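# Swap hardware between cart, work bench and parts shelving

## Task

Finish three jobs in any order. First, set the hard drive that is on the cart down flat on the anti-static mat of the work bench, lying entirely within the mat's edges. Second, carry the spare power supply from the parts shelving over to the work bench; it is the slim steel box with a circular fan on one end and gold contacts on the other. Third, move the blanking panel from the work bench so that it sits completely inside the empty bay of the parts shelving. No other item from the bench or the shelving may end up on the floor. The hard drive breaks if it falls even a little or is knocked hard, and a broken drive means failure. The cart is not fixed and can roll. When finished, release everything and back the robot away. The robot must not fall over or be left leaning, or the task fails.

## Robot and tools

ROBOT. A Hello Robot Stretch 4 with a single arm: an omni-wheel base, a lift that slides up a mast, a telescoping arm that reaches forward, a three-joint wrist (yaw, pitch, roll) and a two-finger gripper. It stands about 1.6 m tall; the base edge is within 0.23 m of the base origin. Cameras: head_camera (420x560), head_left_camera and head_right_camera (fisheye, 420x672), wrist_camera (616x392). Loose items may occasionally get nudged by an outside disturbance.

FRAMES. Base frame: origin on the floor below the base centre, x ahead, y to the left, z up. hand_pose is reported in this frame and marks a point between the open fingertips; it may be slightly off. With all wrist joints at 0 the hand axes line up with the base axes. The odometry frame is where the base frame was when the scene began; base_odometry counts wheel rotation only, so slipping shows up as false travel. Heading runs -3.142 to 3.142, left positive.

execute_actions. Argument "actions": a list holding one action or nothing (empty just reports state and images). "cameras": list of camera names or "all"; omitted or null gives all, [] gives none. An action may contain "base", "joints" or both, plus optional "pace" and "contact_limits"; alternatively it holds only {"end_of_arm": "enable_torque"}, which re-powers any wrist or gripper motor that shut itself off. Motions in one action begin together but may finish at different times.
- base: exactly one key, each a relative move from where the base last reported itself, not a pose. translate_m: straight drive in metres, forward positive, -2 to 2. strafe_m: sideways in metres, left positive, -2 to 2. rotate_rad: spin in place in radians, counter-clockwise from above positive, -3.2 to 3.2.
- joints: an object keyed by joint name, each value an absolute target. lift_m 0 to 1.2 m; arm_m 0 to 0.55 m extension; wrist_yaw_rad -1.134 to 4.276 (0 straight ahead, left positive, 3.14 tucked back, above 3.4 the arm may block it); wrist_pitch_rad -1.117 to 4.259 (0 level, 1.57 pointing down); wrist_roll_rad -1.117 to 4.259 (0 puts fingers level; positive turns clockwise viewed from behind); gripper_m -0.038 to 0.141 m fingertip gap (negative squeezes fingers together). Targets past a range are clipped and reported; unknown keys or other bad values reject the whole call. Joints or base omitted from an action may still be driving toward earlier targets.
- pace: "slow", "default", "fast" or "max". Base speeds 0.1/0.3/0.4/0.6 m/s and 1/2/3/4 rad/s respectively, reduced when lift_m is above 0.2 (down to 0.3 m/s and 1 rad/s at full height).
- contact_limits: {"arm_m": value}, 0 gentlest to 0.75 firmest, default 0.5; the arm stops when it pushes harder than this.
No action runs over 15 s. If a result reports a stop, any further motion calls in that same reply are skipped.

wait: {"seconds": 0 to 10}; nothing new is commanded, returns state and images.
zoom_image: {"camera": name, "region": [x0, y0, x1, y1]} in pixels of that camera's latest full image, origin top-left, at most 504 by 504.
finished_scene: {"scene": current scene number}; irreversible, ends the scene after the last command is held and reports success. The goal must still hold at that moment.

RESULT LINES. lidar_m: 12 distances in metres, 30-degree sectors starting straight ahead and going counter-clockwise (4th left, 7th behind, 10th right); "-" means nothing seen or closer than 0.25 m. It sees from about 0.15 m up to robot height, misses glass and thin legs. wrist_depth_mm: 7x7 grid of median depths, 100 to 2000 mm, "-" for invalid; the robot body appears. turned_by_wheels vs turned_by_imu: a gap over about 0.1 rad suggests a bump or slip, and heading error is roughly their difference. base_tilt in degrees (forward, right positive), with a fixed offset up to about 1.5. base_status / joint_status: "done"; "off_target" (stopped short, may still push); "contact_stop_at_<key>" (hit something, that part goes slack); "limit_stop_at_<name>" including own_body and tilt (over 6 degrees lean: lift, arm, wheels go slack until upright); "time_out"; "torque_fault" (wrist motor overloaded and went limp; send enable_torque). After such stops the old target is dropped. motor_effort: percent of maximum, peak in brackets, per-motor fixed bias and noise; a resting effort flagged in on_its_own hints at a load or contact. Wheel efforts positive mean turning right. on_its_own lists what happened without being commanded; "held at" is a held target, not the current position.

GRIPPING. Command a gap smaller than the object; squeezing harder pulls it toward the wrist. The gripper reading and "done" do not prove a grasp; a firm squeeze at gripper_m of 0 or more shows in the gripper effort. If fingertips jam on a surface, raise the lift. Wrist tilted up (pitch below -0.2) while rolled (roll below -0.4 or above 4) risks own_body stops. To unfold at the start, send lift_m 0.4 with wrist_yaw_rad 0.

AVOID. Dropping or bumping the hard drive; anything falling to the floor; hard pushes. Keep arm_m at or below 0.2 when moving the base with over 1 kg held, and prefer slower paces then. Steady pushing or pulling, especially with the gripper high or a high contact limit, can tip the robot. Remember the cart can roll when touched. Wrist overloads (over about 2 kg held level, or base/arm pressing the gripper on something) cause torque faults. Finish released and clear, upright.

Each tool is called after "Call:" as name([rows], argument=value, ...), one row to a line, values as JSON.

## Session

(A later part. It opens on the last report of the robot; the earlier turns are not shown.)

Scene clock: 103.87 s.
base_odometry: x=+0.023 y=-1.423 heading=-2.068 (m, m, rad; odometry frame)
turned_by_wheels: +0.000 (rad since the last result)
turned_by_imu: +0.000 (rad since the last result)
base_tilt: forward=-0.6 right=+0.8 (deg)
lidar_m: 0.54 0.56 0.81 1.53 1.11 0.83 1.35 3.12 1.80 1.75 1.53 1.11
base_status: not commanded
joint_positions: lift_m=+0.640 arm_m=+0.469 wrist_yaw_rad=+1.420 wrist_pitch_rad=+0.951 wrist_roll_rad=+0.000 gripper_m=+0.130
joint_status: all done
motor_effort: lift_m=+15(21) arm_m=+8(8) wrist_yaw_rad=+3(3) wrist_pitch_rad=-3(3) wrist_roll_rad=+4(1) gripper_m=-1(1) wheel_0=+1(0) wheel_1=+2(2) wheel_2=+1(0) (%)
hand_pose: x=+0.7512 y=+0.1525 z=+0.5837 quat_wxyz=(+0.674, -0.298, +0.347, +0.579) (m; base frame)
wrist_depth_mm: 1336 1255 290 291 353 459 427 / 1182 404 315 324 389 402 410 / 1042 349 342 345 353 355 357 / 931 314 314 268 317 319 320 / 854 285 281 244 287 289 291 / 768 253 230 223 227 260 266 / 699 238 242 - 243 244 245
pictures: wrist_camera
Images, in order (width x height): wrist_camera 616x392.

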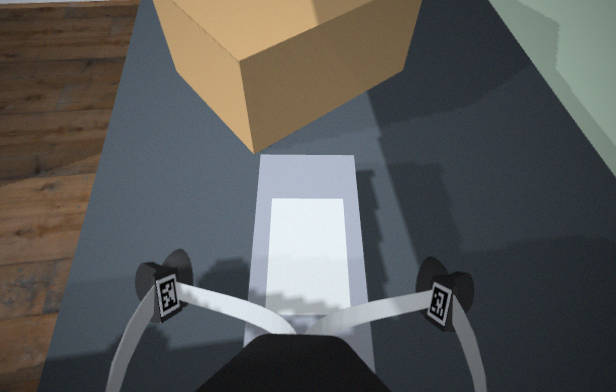

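Call:
execute_actions([
  {"base":{"strafe_m":0.018},"joints":{"lift_m":0.622,"gripper_m":0.1},"pace":"slow"},
], cameras=[])

Call:
execute_actions([
  {"joints":{"gripper_m":0.01}},
], cameras=["wrist_camera"])

Call:
execute_actions([
  {"joints":{"lift_m":0.655},"pace":"slow"},
], cameras=["wrist_camera","head_left_camera"])

Scene clock: 105.83 s.
base_odometry: x=+0.038 y=-1.431 heading=-2.068 (m, m, rad; odometry frame)
turned_by_wheels: +0.000 (rad since the last result)
turned_by_imu: -0.001 (rad since the last result)
base_tilt: forward=-0.6 right=+0.7 (deg)
lidar_m: 0.54 0.58 0.80 1.51 1.12 0.85 1.31 3.15 1.82 1.78 1.57 1.12
base_status: done
joint_positions: lift_m=+0.622 arm_m=+0.469 wrist_yaw_rad=+1.420 wrist_pitch_rad=+0.951 wrist_roll_rad=+0.000 gripper_m=+0.100
joint_status: all done
motor_effort: lift_m=+14(16) arm_m=+8(8) wrist_yaw_rad=+3(3) wrist_pitch_rad=-3(3) wrist_roll_rad=+2(1) gripper_m=-1(0) wheel_0=-3(3) wheel_1=+2(6) wheel_2=+0(1) (%)
hand_pose: x=+0.7512 y=+0.1525 z=+0.5657 quat_wxyz=(+0.674, -0.298, +0.347, +0.579) (m; base frame)
wrist_depth_mm: 1281 430 258 266 324 430 418 / 1138 370 287 300 364 373 389 / 1025 324 319 322 330 332 334 / 904 293 293 247 296 297 298 / 820 265 263 224 264 270 271 / 251 239 198 204 198 247 248 / 228 221 225 - 224 224 229
pictures: none
No camera images: the call's "cameras" was empty. Leave "cameras" out to get every camera's image.

Scene clock: 107.53 s.
base_odometry: x=+0.038 y=-1.431 heading=-2.068 (m, m, rad; odometry frame)
turned_by_wheels: +0.000 (rad since the last result)
turned_by_imu: +0.000 (rad since the last result)
base_tilt: forward=-0.6 right=+0.8 (deg)
lidar_m: 0.54 0.56 0.79 1.52 1.11 0.83 1.30 3.17 1.84 1.75 1.53 1.10
base_status: not commanded
joint_positions: lift_m=+0.622 arm_m=+0.469 wrist_yaw_rad=+1.420 wrist_pitch_rad=+0.956 wrist_roll_rad=+0.000 gripper_m=+0.011
joint_status: all done
motor_effort: lift_m=+18(18) arm_m=+7(8) wrist_yaw_rad=+2(6) wrist_pitch_rad=-19(21) wrist_roll_rad=+4(1) gripper_m=-31(31) wheel_0=-2(3) wheel_1=+2(2) wheel_2=+0(0) (%)
hand_pose: x=+0.7512 y=+0.1513 z=+0.5646 quat_wxyz=(+0.673, -0.300, +0.349, +0.579) (m; base frame)
wrist_depth_mm: 1281 407 255 259 327 415 418 / 1138 359 291 300 353 364 375 / 1008 319 314 319 324 324 324 / 904 287 287 227 290 291 291 / 809 260 257 207 264 265 265 / 248 178 187 190 183 243 243 / 224 219 222 - 223 220 224
pictures: wrist_camera
Images, in order (width x height): wrist_camera 616x392.

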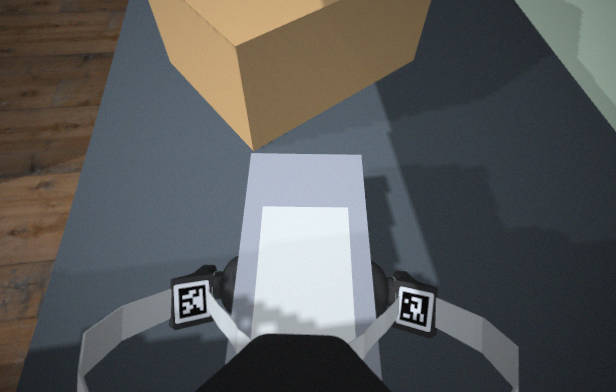

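Scene clock: 108.63 s.
base_odometry: x=+0.038 y=-1.431 heading=-2.068 (m, m, rad; odometry frame)
turned_by_wheels: +0.000 (rad since the last result)
turned_by_imu: +0.000 (rad since the last result)
base_tilt: forward=-0.6 right=+0.8 (deg)
lidar_m: 0.54 0.58 0.81 1.52 1.09 0.83 1.32 3.15 1.82 1.78 1.59 1.12
base_status: not commanded
joint_positions: lift_m=+0.654 arm_m=+0.469 wrist_yaw_rad=+1.420 wrist_pitch_rad=+0.956 wrist_roll_rad=+0.000 gripper_m=+0.011
joint_status: all done
motor_effort: lift_m=+26(26) arm_m=+7(7) wrist_yaw_rad=+3(3) wrist_pitch_rad=-18(19) wrist_roll_rad=-1(1) gripper_m=-30(31) wheel_0=-2(2) wheel_1=+2(2) wheel_2=+0(0) (%)
hand_pose: x=+0.7512 y=+0.1513 z=+0.5969 quat_wxyz=(+0.673, -0.300, +0.349, +0.579) (m; base frame)
wrist_depth_mm: 1366 1281 297 298 327 484 430 / 1160 427 291 301 394 410 418 / 1060 370 347 342 364 368 375 / 946 325 325 227 329 329 330 / 866 296 291 206 298 300 301 / 798 178 187 190 184 276 276 / 723 248 251 - 253 249 254
pictures: head_left_camera, wrist_camera
Images, in order (width x height): head_left_camera 420x672, wrist_camera 616x392.

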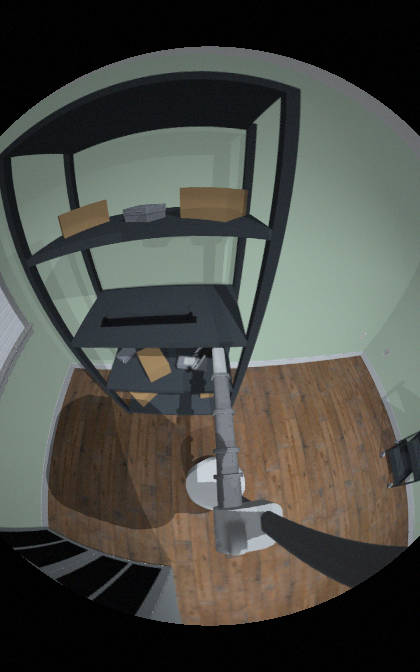

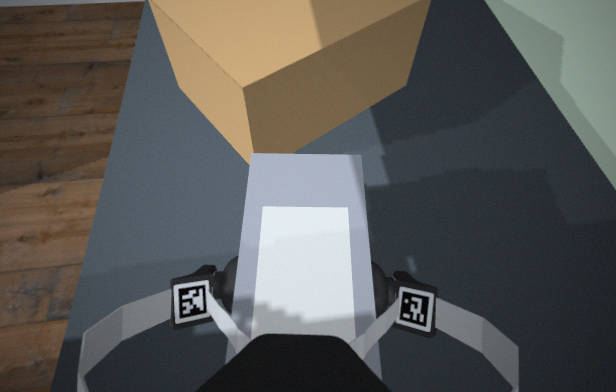

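Call:
execute_actions([
  {"base":{"strafe_m":-0.03},"pace":"slow"},
], cameras=[])

Call:
execute_actions([
  {"joints":{"arm_m":0.05}},
], cameras=["head_camera"])

Call:
execute_actions([
  {"base":{"strafe_m":-0.2}},
], cameras=[])

Call:
execute_actions([
  {"base":{"rotate_rad":-3.13},"pace":"slow"},
], cameras=["head_camera","head_left_camera"])

Scene clock: 110.10 s.
base_odometry: x=+0.012 y=-1.417 heading=-2.068 (m, m, rad; odometry frame)
turned_by_wheels: +0.000 (rad since the last result)
turned_by_imu: +0.000 (rad since the last result)
base_tilt: forward=-0.6 right=+0.8 (deg)
lidar_m: 0.53 0.57 0.81 1.54 1.14 0.85 1.41 3.11 1.81 1.74 1.55 1.12
base_status: done
joint_positions: lift_m=+0.654 arm_m=+0.469 wrist_yaw_rad=+1.420 wrist_pitch_rad=+0.956 wrist_roll_rad=+0.000 gripper_m=+0.011
joint_status: not commanded
motor_effort: lift_m=+26(26) arm_m=+7(7) wrist_yaw_rad=+2(2) wrist_pitch_rad=-18(18) wrist_roll_rad=+0(2) gripper_m=-30(30) wheel_0=+1(7) wheel_1=-1(8) wheel_2=+1(3) (%)
hand_pose: x=+0.7512 y=+0.1513 z=+0.5969 quat_wxyz=(+0.673, -0.300, +0.349, +0.579) (m; base frame)
wrist_depth_mm: 1336 1281 306 307 368 484 427 / 1182 427 342 342 399 413 415 / 1042 368 355 362 366 368 375 / 946 327 327 228 329 329 330 / 866 297 293 206 298 300 300 / 798 178 187 190 184 276 276 / 723 248 251 - 253 250 255
pictures: none
No camera images: the call's "cameras" was empty. Leave "cameras" out to get every camera's image.

Scene clock: 112.43 s.
base_odometry: x=+0.012 y=-1.417 heading=-2.068 (m, m, rad; odometry frame)
turned_by_wheels: +0.000 (rad since the last result)
turned_by_imu: -0.001 (rad since the last result)
base_tilt: forward=-0.6 right=+0.8 (deg)
lidar_m: 0.54 0.36 0.79 1.53 1.12 0.84 1.41 3.10 1.82 1.74 1.57 1.13
base_status: not commanded
joint_positions: lift_m=+0.654 arm_m=+0.051 wrist_yaw_rad=+1.420 wrist_pitch_rad=+0.956 wrist_roll_rad=+0.000 gripper_m=+0.011
joint_status: all done
motor_effort: lift_m=+27(26) arm_m=-7(9) wrist_yaw_rad=+2(2) wrist_pitch_rad=-18(18) wrist_roll_rad=+3(4) gripper_m=-32(30) wheel_0=+2(2) wheel_1=-1(0) wheel_2=+0(0) (%)
hand_pose: x=+0.3337 y=+0.1513 z=+0.5969 quat_wxyz=(+0.673, -0.300, +0.349, +0.579) (m; base frame)
wrist_depth_mm: 1366 1366 1366 1366 1336 492 413 / 1182 1182 1182 1182 1160 455 415 / 1060 1060 1060 1060 960 854 373 / 960 946 960 227 891 866 349 / 866 866 854 206 798 798 732 / 788 179 187 190 184 732 723 / 732 559 732 - 732 668 676
pictures: head_camera
Images, in order (width x height): head_camera 420x560.

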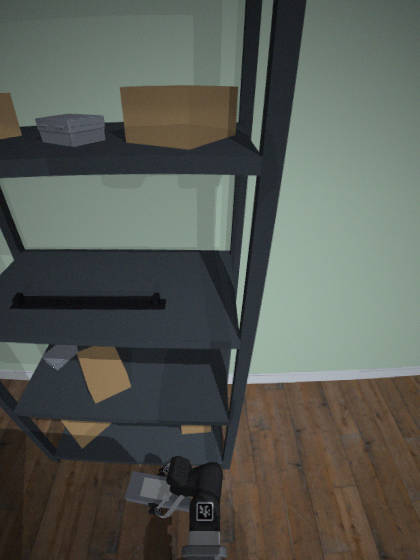

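Scene clock: 114.37 s.
base_odometry: x=-0.164 y=-1.322 heading=-2.068 (m, m, rad; odometry frame)
turned_by_wheels: +0.000 (rad since the last result)
turned_by_imu: -0.001 (rad since the last result)
base_tilt: forward=-0.6 right=+0.7 (deg)
lidar_m: 0.55 0.37 0.81 1.75 1.09 0.95 3.64 2.85 1.61 1.53 1.57 1.12
base_status: done
joint_positions: lift_m=+0.654 arm_m=+0.051 wrist_yaw_rad=+1.420 wrist_pitch_rad=+0.956 wrist_roll_rad=+0.000 gripper_m=+0.011
joint_status: not commanded
motor_effort: lift_m=+26(26) arm_m=-8(8) wrist_yaw_rad=+2(3) wrist_pitch_rad=-18(20) wrist_roll_rad=+2(0) gripper_m=-31(31) wheel_0=+0(8) wheel_1=+1(7) wheel_2=+0(2) (%)
hand_pose: x=+0.3337 y=+0.1513 z=+0.5969 quat_wxyz=(+0.673, -0.300, +0.349, +0.579) (m; base frame)
wrist_depth_mm: 1336 1336 1366 1366 1366 488 477 / 1182 1205 1205 1205 1008 455 418 / 1042 1060 1060 1078 991 960 375 / 960 960 960 228 891 854 347 / 866 866 854 207 788 798 676 / 809 178 187 190 184 699 640 / 732 554 732 - 732 654 370
pictures: none
No camera images: the call's "cameras" was empty. Leave "cameras" out to get every camera's image.

Scene clock: 118.77 s.
base_odometry: x=-0.164 y=-1.322 heading=+1.085 (m, m, rad; odometry frame)
turned_by_wheels: -3.130 (rad since the last result)
turned_by_imu: -3.141 (rad since the last result)
base_tilt: forward=-0.6 right=+0.8 (deg)
lidar_m: 2.83 0.36 1.57 1.55 1.56 1.11 0.55 0.59 0.83 1.77 1.09 0.94
base_status: done
joint_positions: lift_m=+0.654 arm_m=+0.051 wrist_yaw_rad=+1.420 wrist_pitch_rad=+0.957 wrist_roll_rad=+0.000 gripper_m=+0.011
joint_status: not commanded
motor_effort: lift_m=+26(26) arm_m=-7(8) wrist_yaw_rad=+2(2) wrist_pitch_rad=-18(19) wrist_roll_rad=+0(0) gripper_m=-31(31) wheel_0=+1(4) wheel_1=+0(6) wheel_2=+1(3) (%)
hand_pose: x=+0.3337 y=+0.1512 z=+0.5969 quat_wxyz=(+0.673, -0.300, +0.349, +0.579) (m; base frame)
wrist_depth_mm: 1336 1366 1366 1366 1366 1397 1366 / 1182 1205 1205 1205 1205 1229 1205 / 1060 1060 1060 1078 1060 1060 1078 / 946 960 960 228 960 960 991 / 866 866 854 207 878 891 878 / 798 178 187 189 184 809 809 / 741 559 741 - 741 732 750
pictures: head_camera, head_left_camera
Images, in order (width x height): head_camera 420x560, head_left_camera 420x672.

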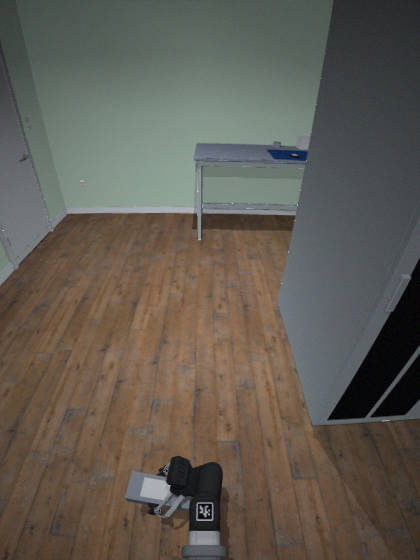

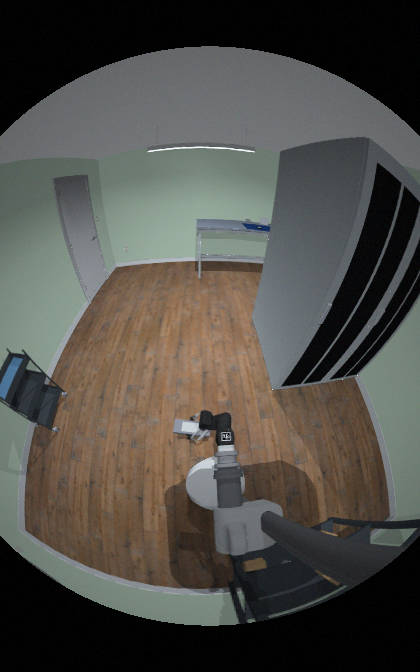

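Call:
execute_actions([
  {"base":{"translate_m":2.0},"joints":{"lift_m":1.06,"wrist_yaw_rad":0},"pace":"fast"},
], cameras=["head_camera"])

Call:
execute_actions([
  {"base":{"translate_m":0.48},"joints":{"arm_m":0.2,"wrist_yaw_rad":-0.3}},
], cameras=["head_right_camera","wrist_camera"])

Scene clock: 125.23 s.
base_odometry: x=+0.770 y=+0.447 heading=+1.085 (m, m, rad; odometry frame)
turned_by_wheels: +0.000 (rad since the last result)
turned_by_imu: -0.009 (rad since the last result)
base_tilt: forward=-0.6 right=+0.7 (deg)
lidar_m: 0.85 1.70 2.02 1.93 2.01 2.15 2.66 0.76 0.59 0.65 1.24 0.89
base_status: done
joint_positions: lift_m=+1.059 arm_m=+0.051 wrist_yaw_rad=+0.000 wrist_pitch_rad=+0.956 wrist_roll_rad=+0.000 gripper_m=+0.011
joint_status: all done
motor_effort: lift_m=+26(30) arm_m=-7(8) wrist_yaw_rad=+1(10) wrist_pitch_rad=-18(21) wrist_roll_rad=+1(2) gripper_m=-31(31) wheel_0=+0(6) wheel_1=-1(8) wheel_2=+2(14) (%)
hand_pose: x=+0.3885 y=-0.0874 z=+1.0019 quat_wxyz=(+0.888, +0.000, +0.460, +0.000) (m; base frame)
wrist_depth_mm: 1499 1464 1336 1464 1430 661 654 / 1661 1661 1618 1618 1661 1576 1537 / 1576 1537 1537 1576 1576 1576 1618 / 1397 1397 1397 228 1430 1430 1464 / 1281 1308 1255 207 1308 1336 1308 / 1160 178 187 189 184 1205 1205 / 1098 1078 1098 - 1098 1098 1138
pictures: head_camera
Images, in order (width x height): head_camera 420x560.

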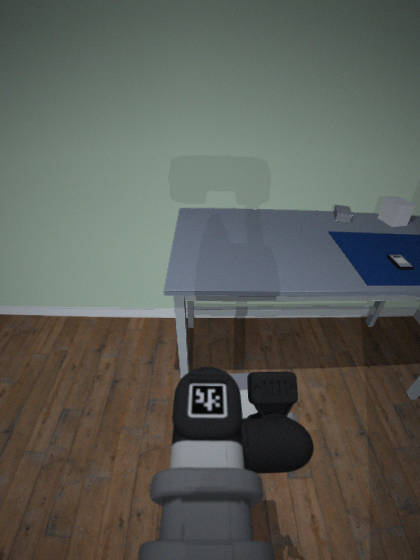

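Scene clock: 128.33 s.
base_odometry: x=+0.994 y=+0.872 heading=+1.085 (m, m, rad; odometry frame)
turned_by_wheels: +0.000 (rad since the last result)
turned_by_imu: -0.003 (rad since the last result)
base_tilt: forward=-0.6 right=+0.7 (deg)
lidar_m: 0.38 0.40 1.67 1.91 2.02 2.34 3.22 0.88 0.94 1.74 0.59 0.38
base_status: done
joint_positions: lift_m=+1.059 arm_m=+0.199 wrist_yaw_rad=-0.300 wrist_pitch_rad=+0.956 wrist_roll_rad=+0.000 gripper_m=+0.011
joint_status: all done
motor_effort: lift_m=+26(26) arm_m=+8(10) wrist_yaw_rad=+2(4) wrist_pitch_rad=-17(22) wrist_roll_rad=+2(2) gripper_m=-32(30) wheel_0=+0(5) wheel_1=+1(8) wheel_2=+2(11) (%)
hand_pose: x=+0.5027 y=-0.1327 z=+1.0020 quat_wxyz=(+0.878, +0.069, +0.455, -0.133) (m; base frame)
wrist_depth_mm: 496 500 500 508 512 512 517 / 436 439 442 445 449 452 455 / 389 392 394 397 399 399 402 / 351 351 353 227 359 362 364 / 320 322 317 206 327 329 330 / 294 179 187 190 184 300 303 / 272 268 273 - 277 273 283
pictures: head_right_camera, wrist_camera
Images, in order (width x height): head_right_camera 420x672, wrist_camera 616x392.

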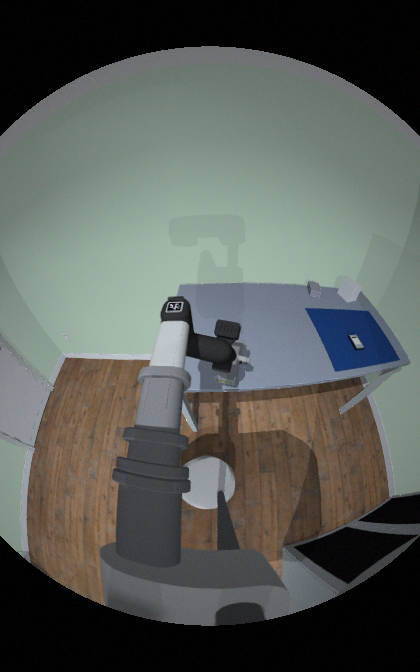

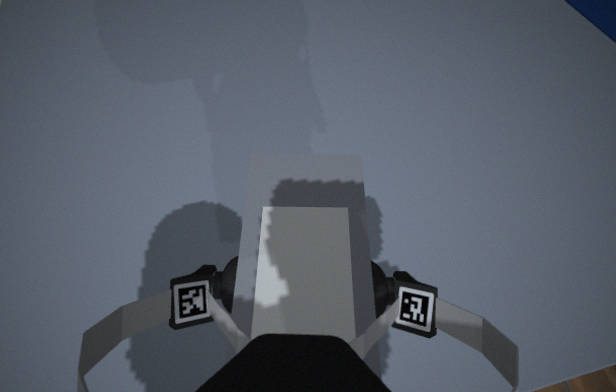

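Call:
execute_actions([
  {"joints":{"arm_m":0.32,"lift_m":1.002},"pace":"slow"},
], cameras=[])

Call:
execute_actions([
  {"joints":{"gripper_m":0.1},"pace":"slow"},
], cameras=[])

Call:
execute_actions([
  {"joints":{"lift_m":1.08}},
], cameras=[])

Call:
execute_actions([
  {"base":{"translate_m":-0.3},"joints":{"arm_m":0.0},"pace":"fast"},
], cameras=["head_camera"])

Scene clock: 130.93 s.
base_odometry: x=+0.994 y=+0.872 heading=+1.085 (m, m, rad; odometry frame)
turned_by_wheels: +0.000 (rad since the last result)
turned_by_imu: -0.001 (rad since the last result)
base_tilt: forward=-0.6 right=+0.7 (deg)
lidar_m: 0.37 0.40 1.61 1.92 2.03 2.33 3.23 0.87 0.93 1.76 0.59 0.42
base_status: not commanded
joint_positions: lift_m=+1.002 arm_m=+0.319 wrist_yaw_rad=-0.300 wrist_pitch_rad=+0.956 wrist_roll_rad=+0.000 gripper_m=+0.011
joint_status: all done
motor_effort: lift_m=+18(25) arm_m=+8(8) wrist_yaw_rad=+2(2) wrist_pitch_rad=-17(18) wrist_roll_rad=+2(1) gripper_m=-31(31) wheel_0=+0(0) wheel_1=+1(0) wheel_2=+2(2) (%)
hand_pose: x=+0.6226 y=-0.1327 z=+0.9446 quat_wxyz=(+0.878, +0.069, +0.455, -0.133) (m; base frame)
wrist_depth_mm: 399 404 407 410 413 415 415 / 351 355 357 359 364 364 366 / 314 315 319 320 322 324 325 / 283 286 287 228 290 291 293 / 258 259 256 206 263 265 266 / 238 178 187 190 184 243 245 / 220 218 222 - 223 221 225
pictures: none
No camera images: the call's "cameras" was empty. Leave "cameras" out to get every camera's image.

Scene clock: 134.37 s.
base_odometry: x=+0.994 y=+0.872 heading=+1.085 (m, m, rad; odometry frame)
turned_by_wheels: +0.000 (rad since the last result)
turned_by_imu: -0.001 (rad since the last result)
base_tilt: forward=-0.6 right=+0.7 (deg)
lidar_m: 0.38 0.38 1.62 1.91 2.04 2.36 3.24 0.85 0.93 1.75 0.57 0.42
base_status: not commanded
joint_positions: lift_m=+1.002 arm_m=+0.319 wrist_yaw_rad=-0.300 wrist_pitch_rad=+0.952 wrist_roll_rad=+0.000 gripper_m=+0.100
joint_status: all done
motor_effort: lift_m=+18(18) arm_m=+8(8) wrist_yaw_rad=+3(3) wrist_pitch_rad=-5(18) wrist_roll_rad=+4(4) gripper_m=-3(30) wheel_0=+0(1) wheel_1=+0(0) wheel_2=+1(2) (%)
hand_pose: x=+0.6236 y=-0.1330 z=+0.9454 quat_wxyz=(+0.879, +0.069, +0.453, -0.133) (m; base frame)
wrist_depth_mm: 407 413 415 421 424 427 427 / 359 362 366 366 370 373 375 / 320 322 324 327 329 330 332 / 289 290 290 245 294 296 298 / 263 264 256 222 267 270 271 / 241 237 196 204 199 246 247 / 223 220 224 - 226 224 229
pictures: none
No camera images: the call's "cameras" was empty. Leave "cameras" out to get every camera's image.

Scene clock: 135.67 s.
base_odometry: x=+0.994 y=+0.872 heading=+1.085 (m, m, rad; odometry frame)
turned_by_wheels: +0.000 (rad since the last result)
turned_by_imu: +0.000 (rad since the last result)
base_tilt: forward=-0.6 right=+0.8 (deg)
lidar_m: 0.37 0.39 1.66 1.92 2.02 2.33 3.26 0.87 0.90 1.75 0.59 0.39
base_status: not commanded
joint_positions: lift_m=+1.080 arm_m=+0.319 wrist_yaw_rad=-0.300 wrist_pitch_rad=+0.952 wrist_roll_rad=+0.000 gripper_m=+0.100
joint_status: all done
motor_effort: lift_m=+23(25) arm_m=+8(8) wrist_yaw_rad=+3(2) wrist_pitch_rad=-4(5) wrist_roll_rad=+1(2) gripper_m=-1(3) wheel_0=+0(0) wheel_1=+0(0) wheel_2=+2(2) (%)
hand_pose: x=+0.6236 y=-0.1330 z=+1.0230 quat_wxyz=(+0.879, +0.069, +0.453, -0.133) (m; base frame)
wrist_depth_mm: 539 544 549 549 559 559 569 / 473 477 480 488 488 492 496 / 421 424 427 430 433 433 436 / 379 382 384 384 389 389 392 / 345 347 349 307 351 355 357 / 319 312 272 281 200 325 327 / 294 290 300 - 300 296 301
pictures: none
No camera images: the call's "cameras" was empty. Leave "cameras" out to get every camera's image.

Scene clock: 138.03 s.
base_odometry: x=+0.854 y=+0.607 heading=+1.085 (m, m, rad; odometry frame)
turned_by_wheels: +0.000 (rad since the last result)
turned_by_imu: +0.000 (rad since the last result)
base_tilt: forward=-0.7 right=+0.8 (deg)
lidar_m: 0.67 1.53 2.01 1.90 2.03 2.16 2.89 0.82 0.65 1.33 1.00 0.71
base_status: done
joint_positions: lift_m=+1.080 arm_m=+0.001 wrist_yaw_rad=-0.300 wrist_pitch_rad=+0.952 wrist_roll_rad=+0.000 gripper_m=+0.100
joint_status: all done
motor_effort: lift_m=+23(23) arm_m=-8(8) wrist_yaw_rad=+3(1) wrist_pitch_rad=-4(4) wrist_roll_rad=+2(2) gripper_m=-2(3) wheel_0=-1(4) wheel_1=+0(5) wheel_2=-1(6) (%)
hand_pose: x=+0.3064 y=-0.1330 z=+1.0230 quat_wxyz=(+0.879, +0.069, +0.453, -0.133) (m; base frame)
wrist_depth_mm: 554 544 549 564 597 676 1618 / 512 574 1499 1537 1661 1756 1756 / 1464 1537 1576 1618 1661 1661 1661 / 1430 1430 1464 1464 1464 1464 1464 / 1308 1308 1336 1308 1336 1366 1366 / 1205 1205 1160 1229 200 1229 1255 / 1118 1098 1138 - 1118 1118 1138
pictures: head_camera
Images, in order (width x height): head_camera 420x560.

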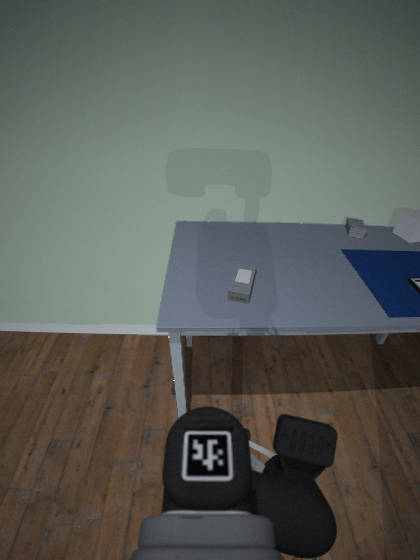

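Call:
finished_scene(scene=1)

The scene is finished: the task was done.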